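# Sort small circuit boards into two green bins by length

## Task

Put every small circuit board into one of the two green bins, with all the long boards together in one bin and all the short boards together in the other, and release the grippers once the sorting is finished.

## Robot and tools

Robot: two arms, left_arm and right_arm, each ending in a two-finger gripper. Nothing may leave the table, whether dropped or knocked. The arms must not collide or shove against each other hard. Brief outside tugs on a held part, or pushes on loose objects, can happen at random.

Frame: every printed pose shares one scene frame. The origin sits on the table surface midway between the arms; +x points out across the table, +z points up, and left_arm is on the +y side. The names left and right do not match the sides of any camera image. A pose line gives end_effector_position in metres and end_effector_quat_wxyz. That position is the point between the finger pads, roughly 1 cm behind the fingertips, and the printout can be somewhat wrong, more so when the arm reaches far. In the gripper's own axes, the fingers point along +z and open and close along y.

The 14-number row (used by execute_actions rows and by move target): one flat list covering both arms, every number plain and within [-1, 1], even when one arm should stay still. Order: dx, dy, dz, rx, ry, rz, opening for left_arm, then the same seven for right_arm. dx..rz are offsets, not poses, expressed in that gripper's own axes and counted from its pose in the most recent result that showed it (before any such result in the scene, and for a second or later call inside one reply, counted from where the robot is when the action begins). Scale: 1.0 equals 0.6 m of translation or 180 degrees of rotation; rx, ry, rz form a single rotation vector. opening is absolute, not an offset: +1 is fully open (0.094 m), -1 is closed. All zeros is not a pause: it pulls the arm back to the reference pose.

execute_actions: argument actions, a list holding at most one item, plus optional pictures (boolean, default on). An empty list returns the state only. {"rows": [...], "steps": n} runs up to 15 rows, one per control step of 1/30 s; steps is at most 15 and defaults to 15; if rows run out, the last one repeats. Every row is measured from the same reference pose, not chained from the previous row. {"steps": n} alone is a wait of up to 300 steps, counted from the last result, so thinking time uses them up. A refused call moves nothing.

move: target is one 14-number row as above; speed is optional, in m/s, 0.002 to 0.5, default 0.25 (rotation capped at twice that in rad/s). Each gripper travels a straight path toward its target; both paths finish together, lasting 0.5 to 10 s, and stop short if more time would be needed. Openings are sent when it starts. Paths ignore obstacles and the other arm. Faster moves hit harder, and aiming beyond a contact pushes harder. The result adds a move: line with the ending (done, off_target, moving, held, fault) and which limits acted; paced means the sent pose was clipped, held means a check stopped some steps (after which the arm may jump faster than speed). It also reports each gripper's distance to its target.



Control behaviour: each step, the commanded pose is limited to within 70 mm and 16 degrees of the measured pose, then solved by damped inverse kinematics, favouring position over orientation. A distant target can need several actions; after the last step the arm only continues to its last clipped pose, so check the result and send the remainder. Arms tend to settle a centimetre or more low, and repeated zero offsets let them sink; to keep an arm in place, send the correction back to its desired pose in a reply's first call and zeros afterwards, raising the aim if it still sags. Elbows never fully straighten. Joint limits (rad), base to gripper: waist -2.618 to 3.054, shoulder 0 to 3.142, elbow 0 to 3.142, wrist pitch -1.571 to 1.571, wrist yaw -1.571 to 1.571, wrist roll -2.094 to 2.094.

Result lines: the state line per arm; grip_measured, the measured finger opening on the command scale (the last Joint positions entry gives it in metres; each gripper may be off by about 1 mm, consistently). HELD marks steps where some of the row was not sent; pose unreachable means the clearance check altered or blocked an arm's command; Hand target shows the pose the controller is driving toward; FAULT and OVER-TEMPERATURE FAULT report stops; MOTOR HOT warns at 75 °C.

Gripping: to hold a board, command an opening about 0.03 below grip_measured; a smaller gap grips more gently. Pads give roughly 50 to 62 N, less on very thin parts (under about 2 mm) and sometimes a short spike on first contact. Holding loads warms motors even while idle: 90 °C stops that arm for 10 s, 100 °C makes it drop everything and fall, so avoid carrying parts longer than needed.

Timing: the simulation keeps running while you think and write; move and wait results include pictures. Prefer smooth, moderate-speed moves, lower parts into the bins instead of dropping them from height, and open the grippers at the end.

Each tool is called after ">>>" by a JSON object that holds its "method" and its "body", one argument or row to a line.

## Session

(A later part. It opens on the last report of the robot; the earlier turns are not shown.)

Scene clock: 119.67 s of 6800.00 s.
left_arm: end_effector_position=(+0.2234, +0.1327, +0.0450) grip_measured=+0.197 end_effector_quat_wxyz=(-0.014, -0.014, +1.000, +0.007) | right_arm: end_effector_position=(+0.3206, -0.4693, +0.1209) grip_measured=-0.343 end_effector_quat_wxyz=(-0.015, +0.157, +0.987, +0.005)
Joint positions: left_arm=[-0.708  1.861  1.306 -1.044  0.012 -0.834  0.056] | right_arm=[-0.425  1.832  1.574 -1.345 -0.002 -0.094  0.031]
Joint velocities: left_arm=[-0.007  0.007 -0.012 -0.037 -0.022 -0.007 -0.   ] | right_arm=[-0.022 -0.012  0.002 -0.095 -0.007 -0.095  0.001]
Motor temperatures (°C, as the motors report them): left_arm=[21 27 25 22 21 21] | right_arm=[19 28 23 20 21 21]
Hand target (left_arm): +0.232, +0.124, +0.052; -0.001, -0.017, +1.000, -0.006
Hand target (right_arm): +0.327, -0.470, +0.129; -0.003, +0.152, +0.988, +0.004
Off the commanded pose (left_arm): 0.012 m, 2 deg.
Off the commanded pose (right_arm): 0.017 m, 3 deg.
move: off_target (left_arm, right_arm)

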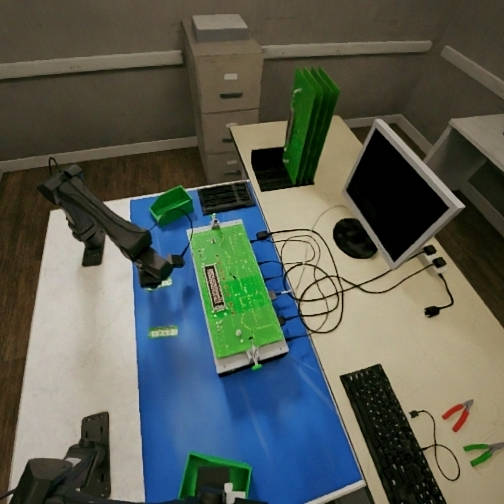

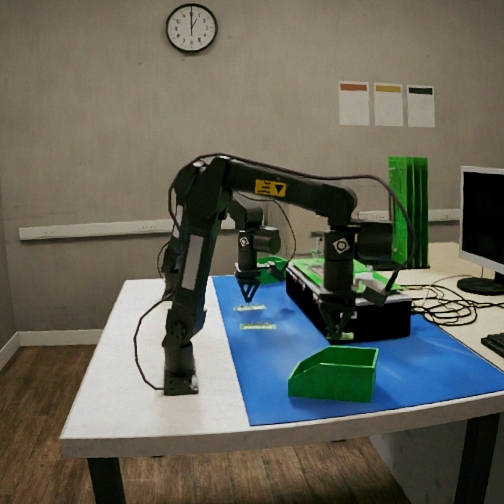

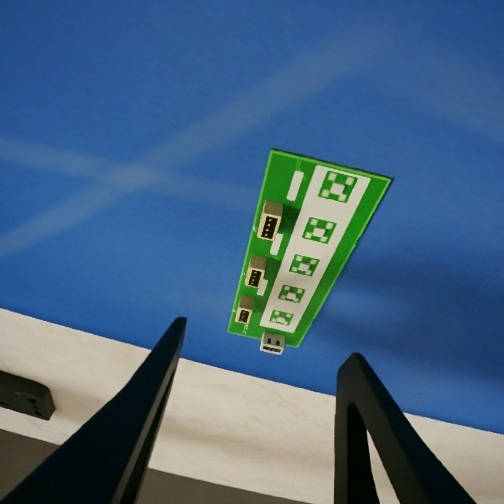

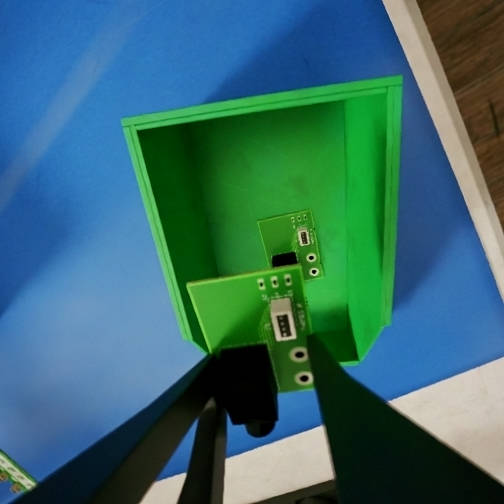

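>>> {"method": "move", "body": {
  "target": [-0.01,-0.01,0.068,0.014,-0.01,0.01,0,0,-0.012,0.12,0,0,0,-0.36],
  "speed": 0.07
}}

>>> {"method": "execute_actions", "body": {
  "actions": [
    {"rows":[[0,0,0.018,0,0,0,-0.15,0,0,0,0,0,0,-0.15],[0,0,0.018,0,0,0,-0.2,0,0,0,0,0,0,-0.15],[0,0,0.018,0,0,0,-0.25,0,0,0,0,0,0,-0.15],[0,0,0.018,0,0,0,-0.28,0,0,0,0,0,0,-0.15],[0,0,0.018,0,0,0,-0.3,0,0,0,0,0,0,-0.15],[0,0,0.018,0,0,0,-0.32,0,0,0,0,0,0,-0.15],[0,0,0.018,0,0,0,-0.345,0,0,0,0,0,0,-0.15]]}
  ],
  "pictures": false
}}

>>> {"method": "move", "body": {
  "target": [0,0,-0.2,0,0,0,-0.345,0,0,-0.15,0,0,0,-0.15]
}}

Scene clock: 130.97 s of 6800.00 s.
left_arm: end_effector_position=(+0.2252, +0.1306, +0.0167) grip_measured=+0.002 end_effector_quat_wxyz=(-0.004, +0.001, +1.000, -0.005) | right_arm: end_effector_position=(+0.3167, -0.4718, +0.0505) grip_measured=-0.343 end_effector_quat_wxyz=(-0.019, +0.157, +0.987, +0.006)
Joint positions: left_arm=[-0.708  1.883  1.214 -0.9    0.013 -0.803  0.047] | right_arm=[-0.437  1.87   1.34  -1.08  -0.002 -0.107  0.031]
Joint velocities: left_arm=[-0.007 -0.002  0.002  0.051 -0.066  0.007  0.002] | right_arm=[-0.002  0.012  0.002  0.051 -0.051 -0.022 -0.001]
Motor temperatures (°C, as the motors report them): left_arm=[21 27 26 22 21 21] | right_arm=[19 27 24 20 21 21]
Hand target (left_arm): +0.228, +0.129, +0.005; +0.001, +0.001, +1.000, -0.014
Hand target (right_arm): +0.317, -0.474, +0.049; -0.016, +0.157, +0.987, +0.005
Off the commanded pose (left_arm): 0.013 m, 1 deg.
Off the commanded pose (right_arm): 0.004 m, 0 deg.
After step 90, 6.77 s passed at rest.
move: off_target (left_arm)

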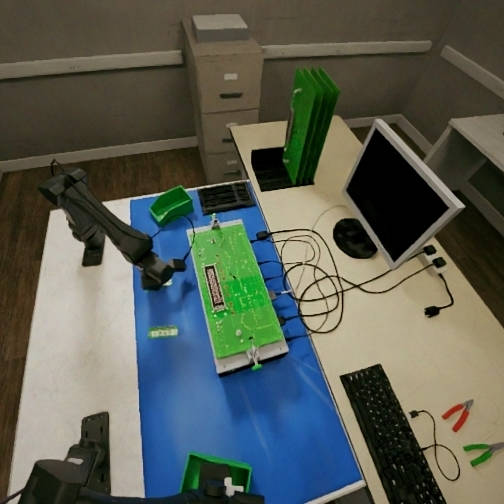

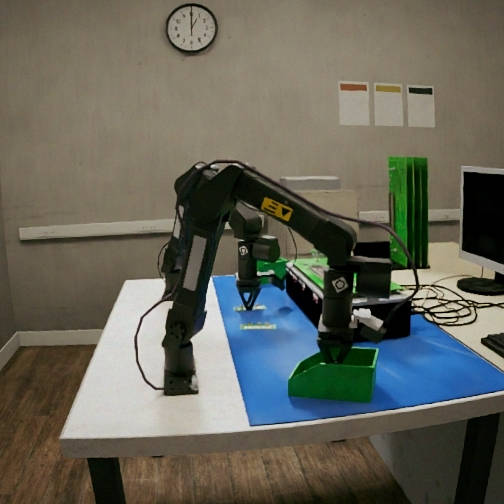

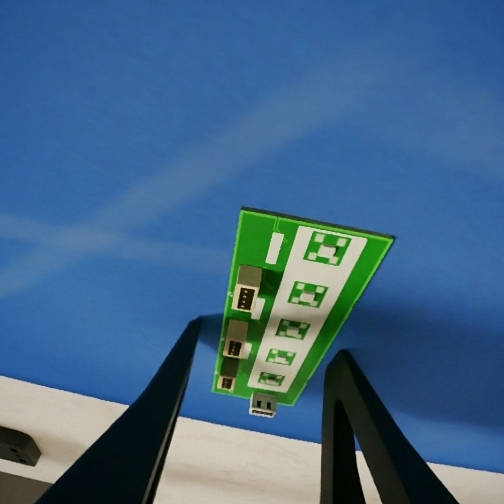

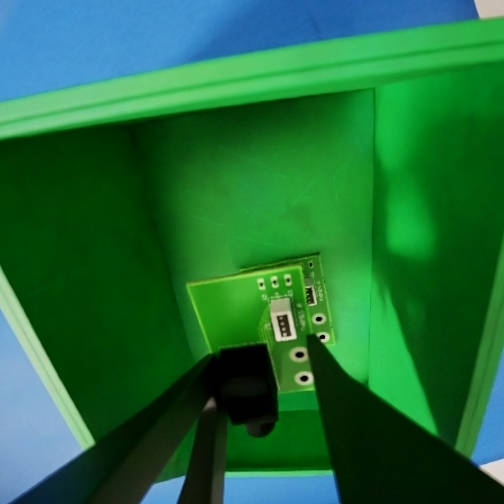

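Scene clock: 131.47 s of 6800.00 s.
left_arm: end_effector_position=(+0.2257, +0.1262, +0.0168) grip_measured=-0.328 end_effector_quat_wxyz=(-0.004, +0.002, +1.000, -0.015) | right_arm: end_effector_position=(+0.3167, -0.4718, +0.0505) grip_measured=-0.152 end_effector_quat_wxyz=(-0.019, +0.157, +0.987, +0.006)
Joint positions: left_arm=[-0.709  1.883  1.214 -0.886  0.026 -0.803  0.032] | right_arm=[-0.437  1.87   1.34  -1.08  -0.002 -0.107  0.04 ]
Joint velocities: left_arm=[-0.017 -0.002 -0.002 -0.066 -0.037 -0.051 -0.   ] | right_arm=[-0.007 -0.007 -0.002  0.007  0.066 -0.037  0.   ]
Motor temperatures (°C, as the motors report them): left_arm=[21 27 26 22 21 21] | right_arm=[19 27 24 20 21 21]
Hand target (left_arm): +0.225, +0.131, +0.006; -0.004, +0.001, +1.000, -0.005
Hand target (right_arm): +0.317, -0.472, +0.050; -0.019, +0.157, +0.987, +0.006
Off the commanded pose (left_arm): 0.012 m, 1 deg.
Off the commanded pose (right_arm): 0.000 m, 0 deg.
Steps of this call (steps 1 to 15: all 15 steps of this action). Readings (end_effector_position):
1: left_arm (+0.2253, +0.1295, +0.0167) | right_arm (+0.3167, -0.4718, +0.0505)
2: left_arm (+0.2255, +0.1276, +0.0168) | right_arm (+0.3167, -0.4718, +0.0505)
4: left_arm (+0.2256, +0.1264, +0.0168) | right_arm (+0.3167, -0.4718, +0.0505)
8: left_arm (+0.2257, +0.1262, +0.0168) | right_arm (+0.3167, -0.4718, +0.0505)
15: the state above

Scene clock: 132.93 s of 6800.00 s.
left_arm: end_effector_position=(+0.2239, +0.1282, +0.1289) grip_measured=-0.328 end_effector_quat_wxyz=(-0.008, +0.002, +1.000, -0.010) | right_arm: end_effector_position=(+0.3155, -0.4713, +0.1279) grip_measured=-0.152 end_effector_quat_wxyz=(-0.037, +0.156, +0.987, +0.011)
Joint positions: left_arm=[-0.709  1.796  1.561 -1.333  0.026 -0.801  0.032] | right_arm=[-0.437  1.86   1.635 -1.423 -0.002 -0.107  0.04 ]
Joint velocities: left_arm=[ 0.002 -0.007 -0.012  0.037 -0.051  0.007  0.   ] | right_arm=[-0.017 -0.022  0.017 -0.022  0.007 -0.037 -0.001]
Motor temperatures (°C, as the motors report them): left_arm=[21 28 26 22 21 21] | right_arm=[19 27 24 20 21 21]
Hand target (left_arm): +0.227, +0.128, +0.136; -0.004, +0.002, +1.000, -0.015
Hand target (right_arm): +0.319, -0.474, +0.140; -0.019, +0.157, +0.987, +0.006
Off the commanded pose (left_arm): 0.008 m, 1 deg.
Off the commanded pose (right_arm): 0.013 m, 2 deg.
move: off_target (right_arm)

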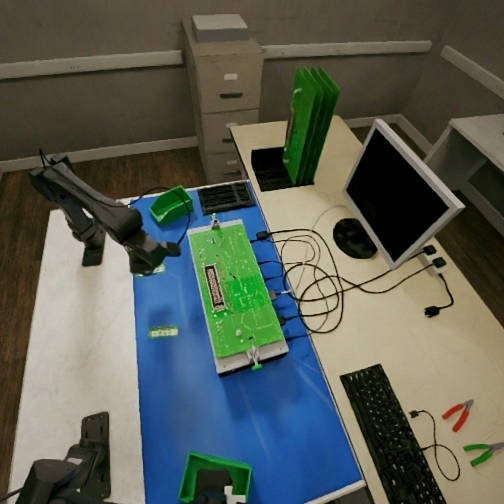

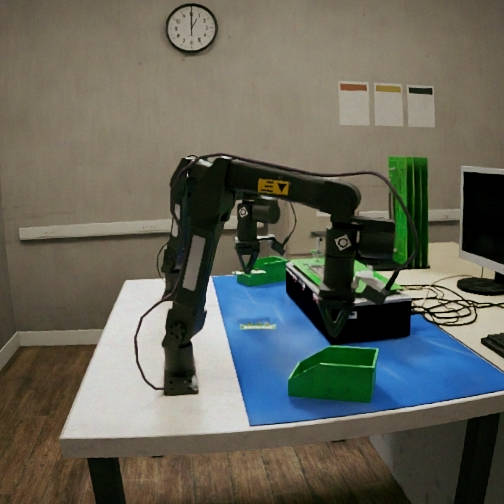

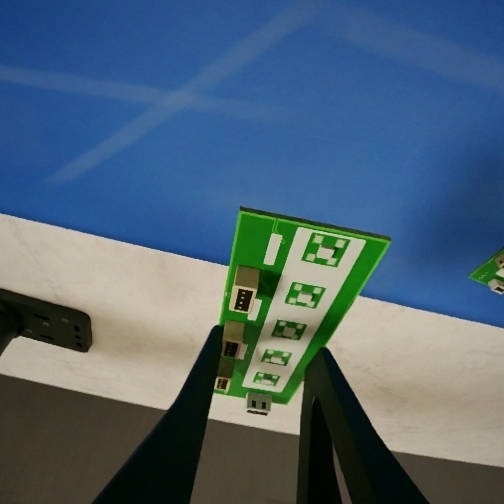

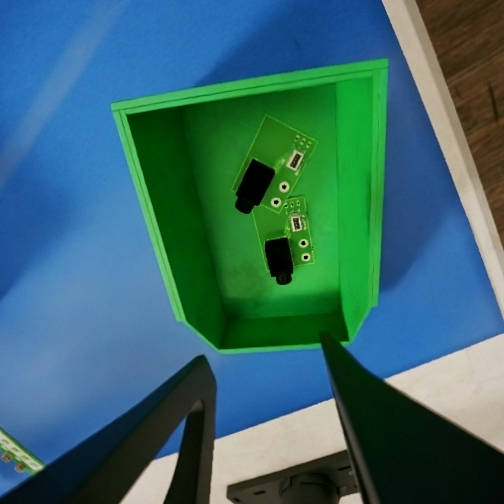

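>>> {"method": "move", "body": {
  "target": [-0.15,0.575,-0.02,0,0,-0.08,-0.345,0,0,0,0,0,0,-0.15]
}}

>>> {"method": "move", "body": {
  "target": [0,0,0.125,0,0,0,-0.345,0,0,0,0,0,0,-0.15],
  "speed": 0.12
}}

Scene clock: 140.77 s of 6800.00 s.
left_arm: end_effector_position=(+0.3108, +0.4737, +0.1316) grip_measured=-0.328 end_effector_quat_wxyz=(-0.009, -0.128, +0.992, -0.001) | right_arm: end_effector_position=(+0.3152, -0.4712, +0.1279) grip_measured=-0.152 end_effector_quat_wxyz=(-0.037, +0.156, +0.987, +0.011)
Joint positions: left_arm=[ 0.412  1.813  1.592 -1.369 -0.002  0.058  0.032] | right_arm=[-0.437  1.86   1.635 -1.424 -0.002 -0.107  0.04 ]
Joint velocities: left_arm=[-0.002 -0.007 -0.002 -0.022  0.037  0.081 -0.   ] | right_arm=[-0.012  0.002  0.002 -0.051 -0.037  0.022 -0.001]
Motor temperatures (°C, as the motors report them): left_arm=[21 28 26 22 21 21] | right_arm=[19 27 25 20 21 21]
Hand target (left_arm): +0.315, +0.475, +0.139; -0.001, -0.123, +0.992, +0.002
Hand target (right_arm): +0.315, -0.471, +0.128; -0.037, +0.156, +0.987, +0.011
Off the commanded pose (left_arm): 0.005 m, 1 deg.
Off the commanded pose (right_arm): 0.000 m, 0 deg.
After step 90, 2.80 s passed at rest.
move: done

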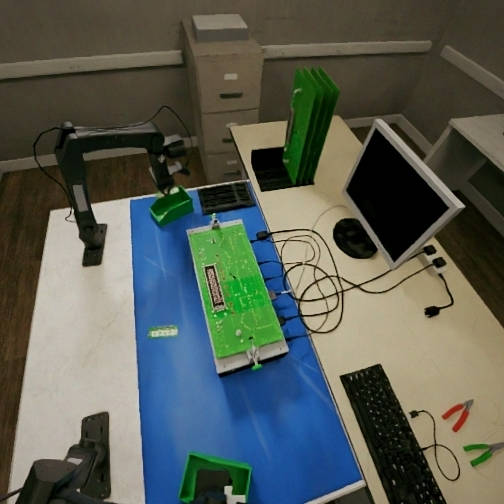

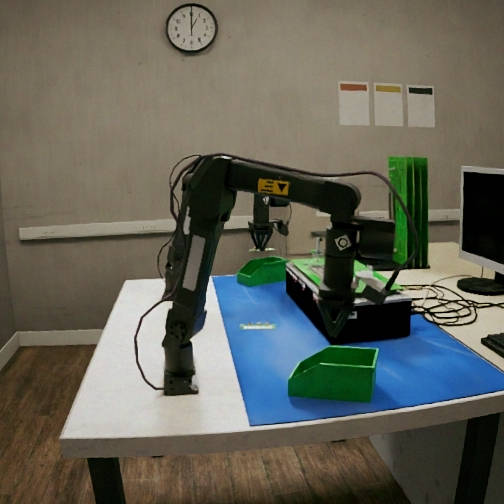

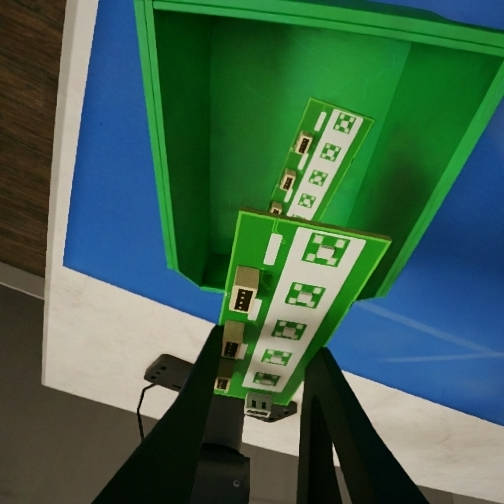

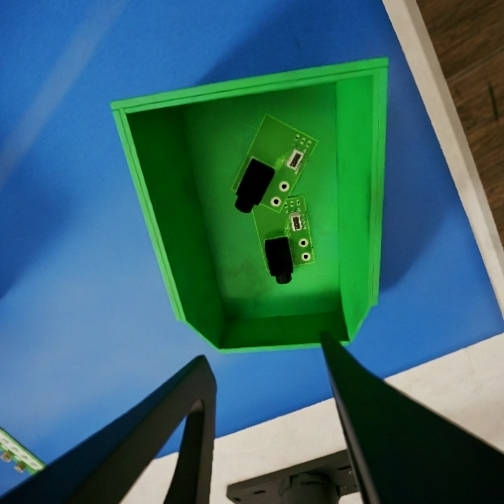

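Scene clock: 142.00 s of 6800.00 s.
left_arm: end_effector_position=(+0.3063, +0.4722, +0.0571) grip_measured=-0.328 end_effector_quat_wxyz=(-0.016, -0.128, +0.992, -0.002) | right_arm: end_effector_position=(+0.3152, -0.4712, +0.1279) grip_measured=-0.152 end_effector_quat_wxyz=(-0.037, +0.156, +0.987, +0.011)
Joint positions: left_arm=[ 0.412  1.843  1.332 -1.092 -0.002  0.058  0.032] | right_arm=[-0.437  1.86   1.635 -1.424 -0.002 -0.107  0.04 ]
Joint velocities: left_arm=[-0.012  0.012  0.002  0.022 -0.051 -0.022  0.001] | right_arm=[-0.002  0.002 -0.007 -0.022 -0.022  0.037 -0.001]
Motor temperatures (°C, as the motors report them): left_arm=[21 28 26 22 21 21] | right_arm=[19 27 24 20 21 21]
Hand target (left_arm): +0.308, +0.474, +0.057; -0.010, -0.128, +0.992, -0.001
Hand target (right_arm): +0.315, -0.471, +0.128; -0.037, +0.156, +0.987, +0.011
Off the commanded pose (left_arm): 0.003 m, 1 deg.
Off the commanded pose (right_arm): 0.000 m, 0 deg.
move: done

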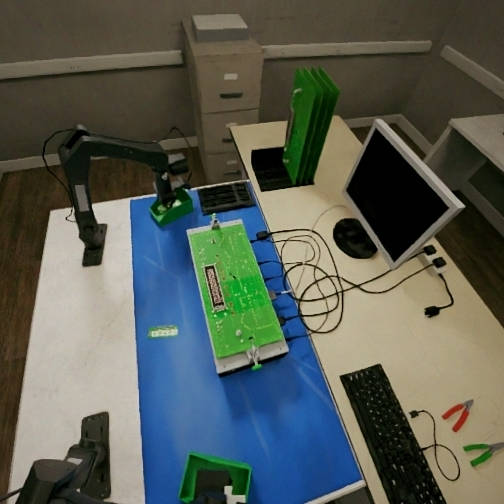

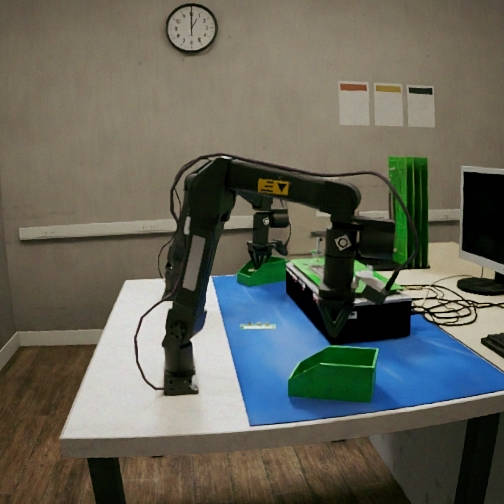

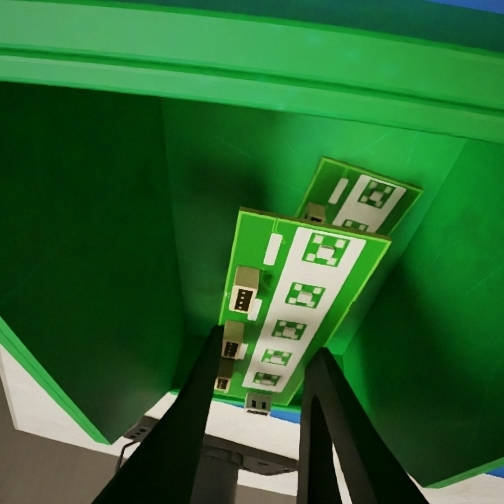

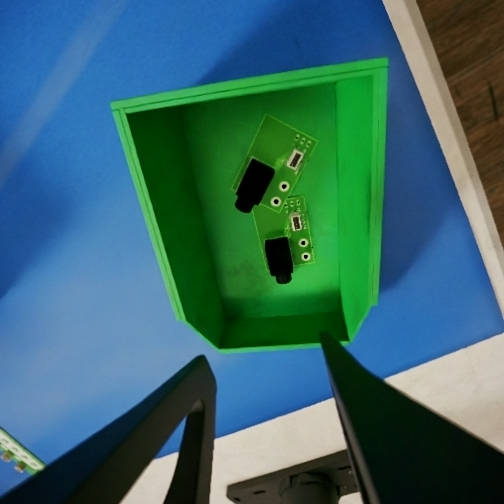

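>>> {"method": "move", "body": {
  "target": [-0.02,0,0.02,0,0,0,-0.345,0,0,0,0,0,0,-0.15],
  "speed": 0.06
}}

>>> {"method": "move", "body": {
  "target": [0,0,-0.16,0,-0.015,0,-0.1,0,0,0,0,0,0,-0.15]
}}

>>> {"method": "move", "body": {
  "target": [0.347,-0.83,0.115,0.01,-0.005,0.11,0.2,0,0,0,0,0,0,-0.15]
}}

Scene clock: 150.43 s of 6800.00 s.
left_arm: end_effector_position=(+0.3072, +0.4725, +0.0405) grip_measured=-0.328 end_effector_quat_wxyz=(-0.033, -0.128, +0.991, -0.005) | right_arm: end_effector_position=(+0.3152, -0.4712, +0.1279) grip_measured=-0.152 end_effector_quat_wxyz=(-0.037, +0.156, +0.987, +0.011)
Joint positions: left_arm=[ 0.412  1.897  1.332 -1.073 -0.002  0.058  0.032] | right_arm=[-0.437  1.86   1.635 -1.424 -0.002 -0.107  0.04 ]
Joint velocities: left_arm=[-0.022 -0.027 -0.007 -0.037  0.022 -0.007 -0.001] | right_arm=[ 0.007 -0.012  0.022 -0.066 -0.022 -0.007 -0.001]
Motor temperatures (°C, as the motors report them): left_arm=[21 28 26 22 21 21] | right_arm=[19 26 24 20 21 21]
Hand target (left_arm): +0.317, +0.475, +0.045; -0.016, -0.128, +0.992, -0.002
Hand target (right_arm): +0.315, -0.471, +0.128; -0.037, +0.156, +0.987, +0.011
Off the commanded pose (left_arm): 0.012 m, 2 deg.
Off the commanded pose (right_arm): 0.000 m, 0 deg.
After step 90, 4.70 s passed at rest.
move: off_target (left_arm)

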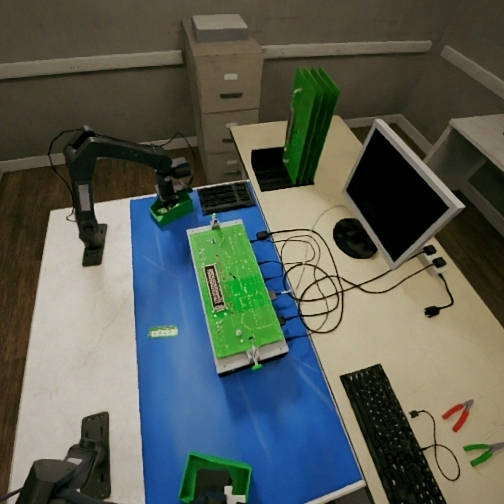

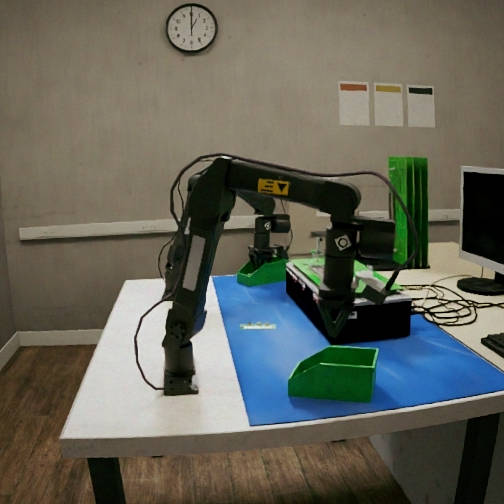

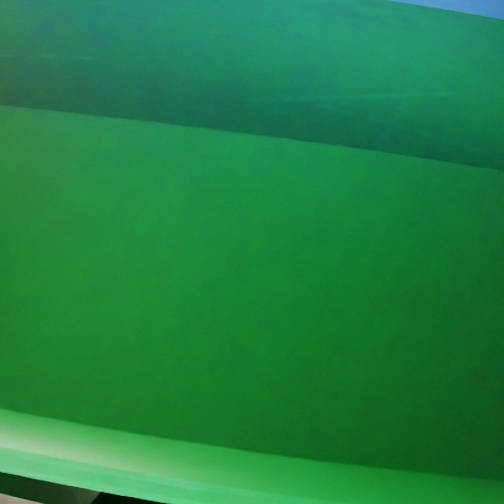

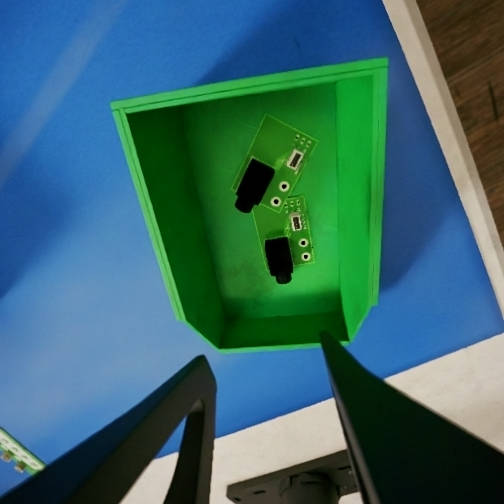

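Scene clock: 151.53 s of 6800.00 s.
left_arm: end_effector_position=(+0.3124, +0.4742, +0.1296) grip_measured=-0.103 end_effector_quat_wxyz=(-0.016, -0.128, +0.992, -0.002) | right_arm: end_effector_position=(+0.3152, -0.4712, +0.1279) grip_measured=-0.152 end_effector_quat_wxyz=(-0.037, +0.156, +0.987, +0.011)
Joint positions: left_arm=[ 0.412  1.832  1.609 -1.379 -0.002  0.058  0.042] | right_arm=[-0.437  1.86   1.635 -1.424 -0.002 -0.107  0.04 ]
Joint velocities: left_arm=[-0.012 -0.002  0.002  0.037  0.022  0.022 -0.   ] | right_arm=[-0.002  0.002 -0.002 -0.022 -0.007  0.051  0.001]
Motor temperatures (°C, as the motors report them): left_arm=[21 28 26 22 21 21] | right_arm=[19 26 24 20 21 21]
Hand target (left_arm): +0.315, +0.474, +0.136; -0.009, -0.128, +0.992, -0.002
Hand target (right_arm): +0.315, -0.471, +0.128; -0.037, +0.156, +0.987, +0.011
Off the commanded pose (left_arm): 0.007 m, 1 deg.
Off the commanded pose (right_arm): 0.000 m, 0 deg.
move: done

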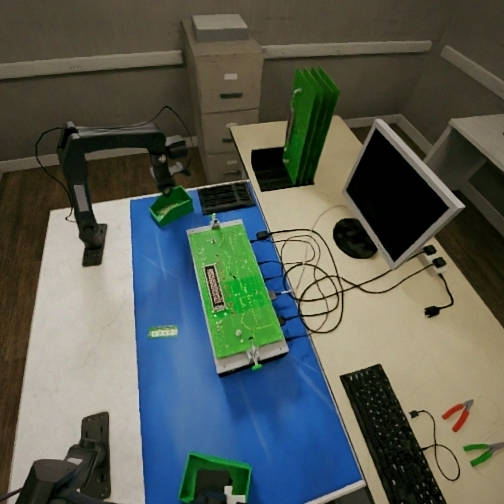

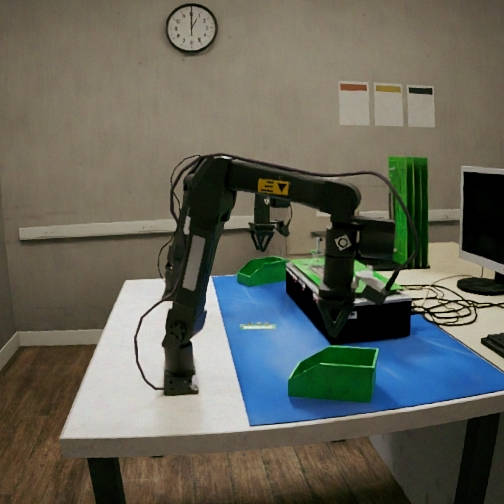

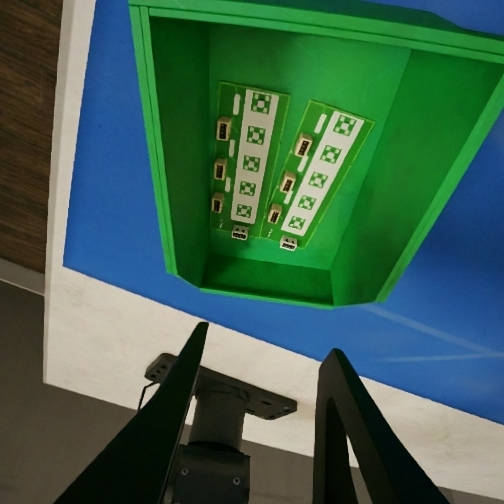

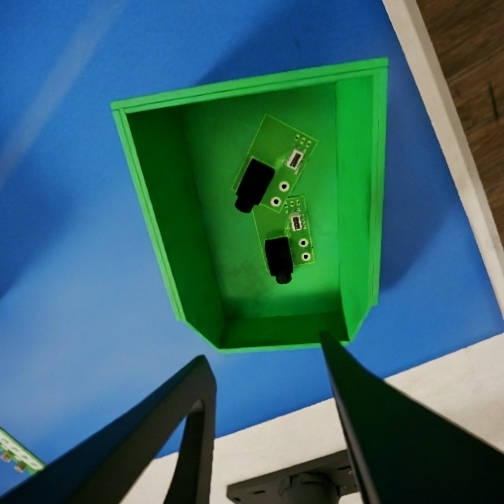

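Scene clock: 154.73 s of 6800.00 s.
left_arm: end_effector_position=(+0.2329, -0.0628, +0.0647) grip_measured=+0.197 end_effector_quat_wxyz=(-0.019, +0.049, +0.998, -0.026) | right_arm: end_effector_position=(+0.3152, -0.4712, +0.1279) grip_measured=-0.152 end_effector_quat_wxyz=(-0.037, +0.156, +0.987, +0.011)
Joint positions: left_arm=[-0.955  2.55   2.497 -1.493  0.06  -0.955  0.056] | right_arm=[-0.437  1.86   1.635 -1.424 -0.002 -0.107  0.04 ]
Joint velocities: left_arm=[ 0.017  0.012 -0.017 -0.007  0.022  0.007  0.002] | right_arm=[ 0.027 -0.007 -0.007  0.051 -0.051  0.125 -0.   ]
Motor temperatures (°C, as the motors report them): left_arm=[21 29 26 22 21 21] | right_arm=[19 26 24 20 21 21]
Hand target (left_arm): +0.236, -0.064, +0.072; -0.014, +0.044, +0.998, -0.033
Hand target (right_arm): +0.315, -0.471, +0.128; -0.037, +0.156, +0.987, +0.011
Off the commanded pose (left_arm): 0.004 m, 2 deg.
Off the commanded pose (right_arm): 0.000 m, 0 deg.
move: done

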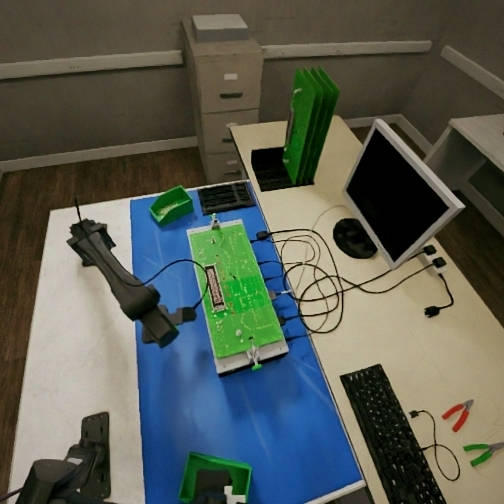

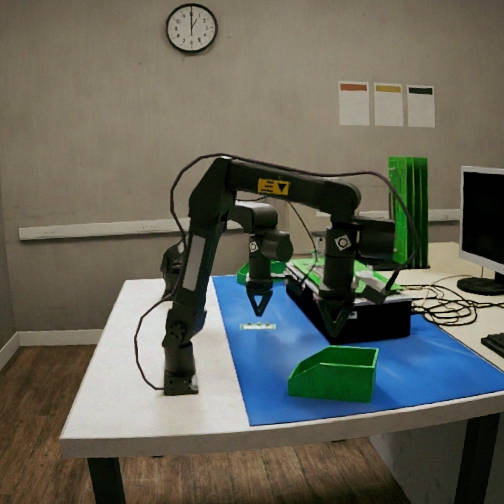

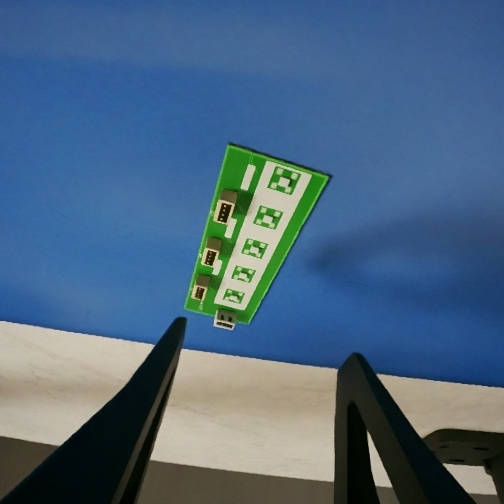

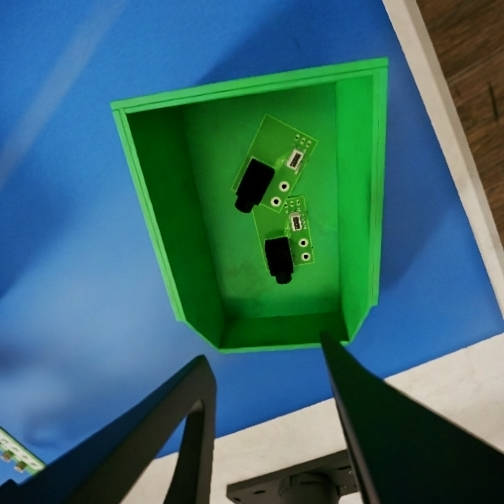

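>>> {"method": "move", "body": {
  "target": [0,0.02,0.085,-0.004,-0.008,0.05,0.2,0,0,0,0,0,0,-0.15],
  "speed": 0.05
}}

Scene clock: 159.37 s of 6800.00 s.
left_arm: end_effector_position=(+0.2275, -0.0520, +0.0220) grip_measured=+0.197 end_effector_quat_wxyz=(-0.017, +0.119, +0.992, -0.024) | right_arm: end_effector_position=(+0.3152, -0.4712, +0.1279) grip_measured=-0.152 end_effector_quat_wxyz=(-0.037, +0.156, +0.987, +0.011)
Joint positions: left_arm=[-0.955  2.459  2.159 -1.253  0.056 -0.814  0.056] | right_arm=[-0.437  1.86   1.635 -1.424 -0.002 -0.107  0.04 ]
Joint velocities: left_arm=[ 0.002  0.002 -0.002 -0.051  0.007 -0.007 -0.001] | right_arm=[-0.017  0.017 -0.007 -0.066  0.022 -0.051 -0.001]
Motor temperatures (°C, as the motors report them): left_arm=[21 31 26 22 21 21] | right_arm=[19 26 24 20 21 21]
Hand target (left_arm): +0.232, -0.052, +0.013; -0.005, +0.127, +0.992, -0.021
Hand target (right_arm): +0.315, -0.471, +0.128; -0.037, +0.156, +0.987, +0.011
Off the commanded pose (left_arm): 0.010 m, 2 deg.
Off the commanded pose (right_arm): 0.000 m, 0 deg.
move: done

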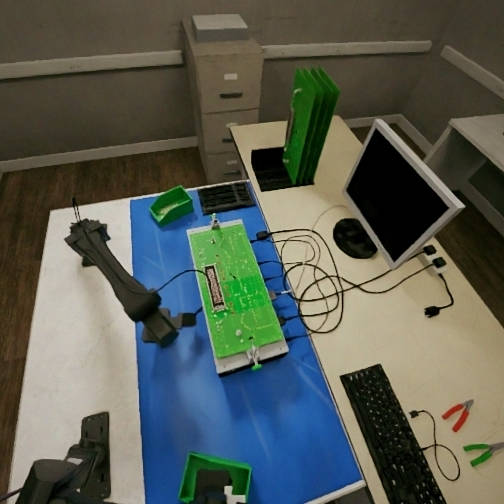

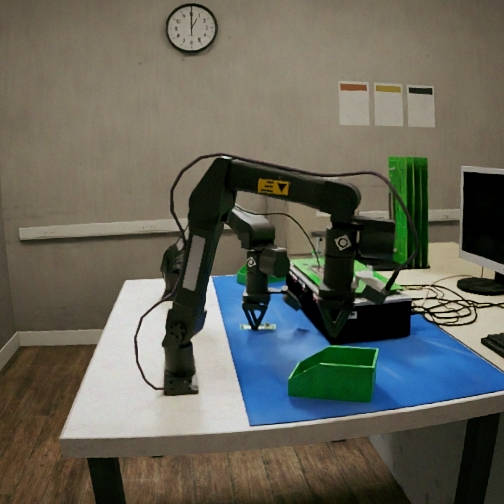

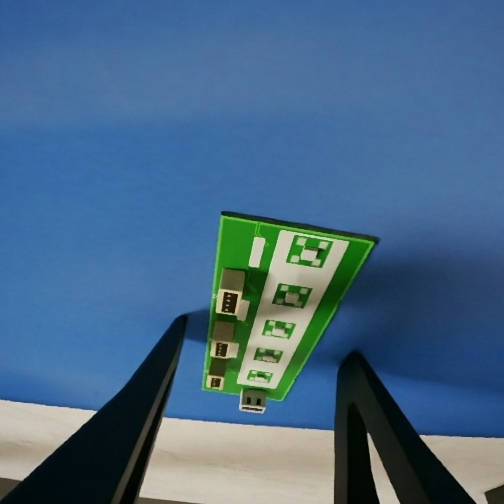

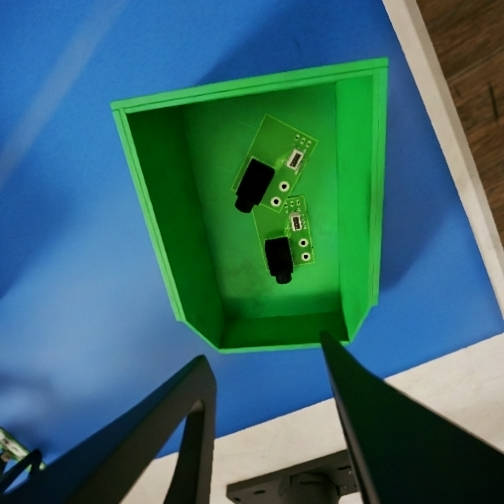

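>>> {"method": "execute_actions", "body": {
  "actions": [
    {"rows":[[0,0,0.018,0,0,0,0,0,0,0,0,0,0,-0.15],[0,0,0.018,0,0,0,-0.1,0,0,0,0,0,0,-0.15],[0,0,0.018,0,0,0,-0.2,0,0,0,0,0,0,-0.15],[0,0,0.018,0,0,0,-0.25,0,0,0,0,0,0,-0.15],[0,0,0.018,0,0,0,-0.29,0,0,0,0,0,0,-0.15],[0,0,0.018,0,0,0,-0.32,0,0,0,0,0,0,-0.15],[0,0,0.018,0,0,0,-0.345,0,0,0,0,0,0,-0.15]]}
  ],
  "pictures": false
}}

>>> {"method": "move", "body": {
  "target": [0.06,0.2,-0.22,-0.012,0,0,-0.345,0,0,0,0,0,0,-0.15],
  "speed": 0.2
}}

Scene clock: 167.87 s of 6800.00 s.
left_arm: end_effector_position=(+0.2286, -0.0475, +0.0213) grip_measured=-0.328 end_effector_quat_wxyz=(-0.016, +0.118, +0.993, -0.016) | right_arm: end_effector_position=(+0.3152, -0.4712, +0.1279) grip_measured=-0.152 end_effector_quat_wxyz=(-0.037, +0.156, +0.987, +0.011)
Joint positions: left_arm=[-0.952  2.457  2.153 -1.262  0.045 -0.812  0.032] | right_arm=[-0.437  1.86   1.635 -1.424 -0.002 -0.107  0.04 ]
Joint velocities: left_arm=[-0.017 -0.012 -0.012  0.007 -0.022 -0.051  0.   ] | right_arm=[-0.012  0.007 -0.012 -0.037 -0.007 -0.007  0.   ]
Motor temperatures (°C, as the motors report them): left_arm=[21 33 26 22 21 21] | right_arm=[19 26 24 20 21 21]
Hand target (left_arm): +0.227, -0.052, +0.011; -0.018, +0.119, +0.992, -0.023
Hand target (right_arm): +0.315, -0.471, +0.128; -0.037, +0.156, +0.987, +0.011
Off the commanded pose (left_arm): 0.011 m, 1 deg.
Off the commanded pose (right_arm): 0.000 m, 0 deg.
Steps of this call (steps 1 to 90: nothing new was sent; then 5.00 s passed at rest; steps 91 to 105: all 15 steps of this action). Readings (end_effector_position):
91: left_arm (+0.2275, -0.0515, +0.0219) | right_arm (+0.3152, -0.4712, +0.1279)
92: left_arm (+0.2278, -0.0487, +0.0211) | right_arm (+0.3152, -0.4712, +0.1279)
94: left_arm (+0.2285, -0.0475, +0.0213) | right_arm (+0.3152, -0.4712, +0.1279)
98: left_arm (+0.2286, -0.0475, +0.0213) | right_arm (+0.3152, -0.4712, +0.1279)
105: the state above

Scene clock: 169.53 s of 6800.00 s.
left_arm: end_effector_position=(+0.2263, +0.0725, +0.1481) grip_measured=-0.329 end_effector_quat_wxyz=(-0.014, +0.117, +0.993, -0.004) | right_arm: end_effector_position=(+0.3152, -0.4712, +0.1279) grip_measured=-0.152 end_effector_quat_wxyz=(-0.037, +0.156, +0.987, +0.011)
Joint positions: left_arm=[-0.808  2.001  1.912 -1.496  0.025 -0.67   0.032] | right_arm=[-0.437  1.86   1.635 -1.424 -0.002 -0.107  0.04 ]
Joint velocities: left_arm=[ 0.022 -0.007 -0.007 -0.051  0.007 -0.081 -0.001] | right_arm=[-0.007  0.007 -0.012 -0.037 -0.095 -0.051  0.   ]
Motor temperatures (°C, as the motors report them): left_arm=[21 33 26 22 21 21] | right_arm=[19 26 24 20 21 21]
Hand target (left_arm): +0.226, +0.079, +0.151; -0.013, +0.119, +0.993, +0.004
Hand target (right_arm): +0.315, -0.471, +0.128; -0.037, +0.156, +0.987, +0.011
Off the commanded pose (left_arm): 0.009 m, 1 deg.
Off the commanded pose (right_arm): 0.000 m, 0 deg.
move: done

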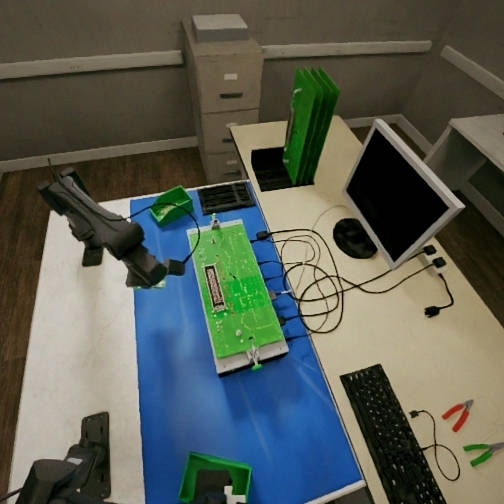

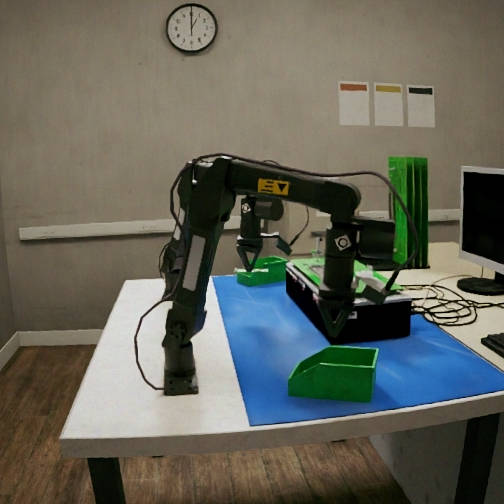

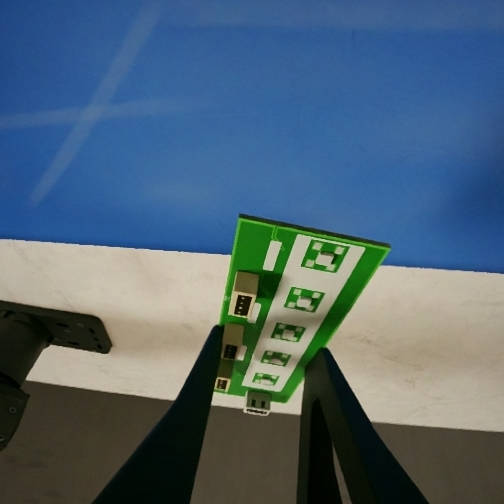

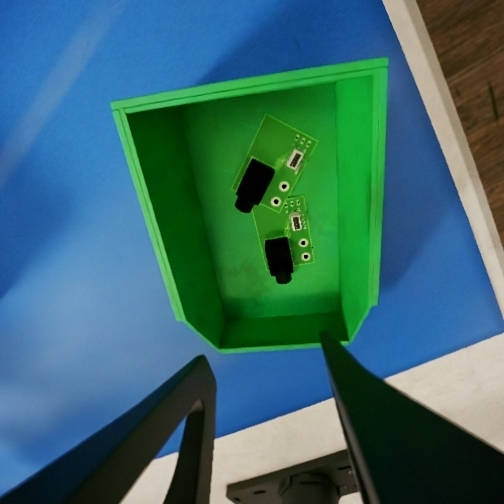

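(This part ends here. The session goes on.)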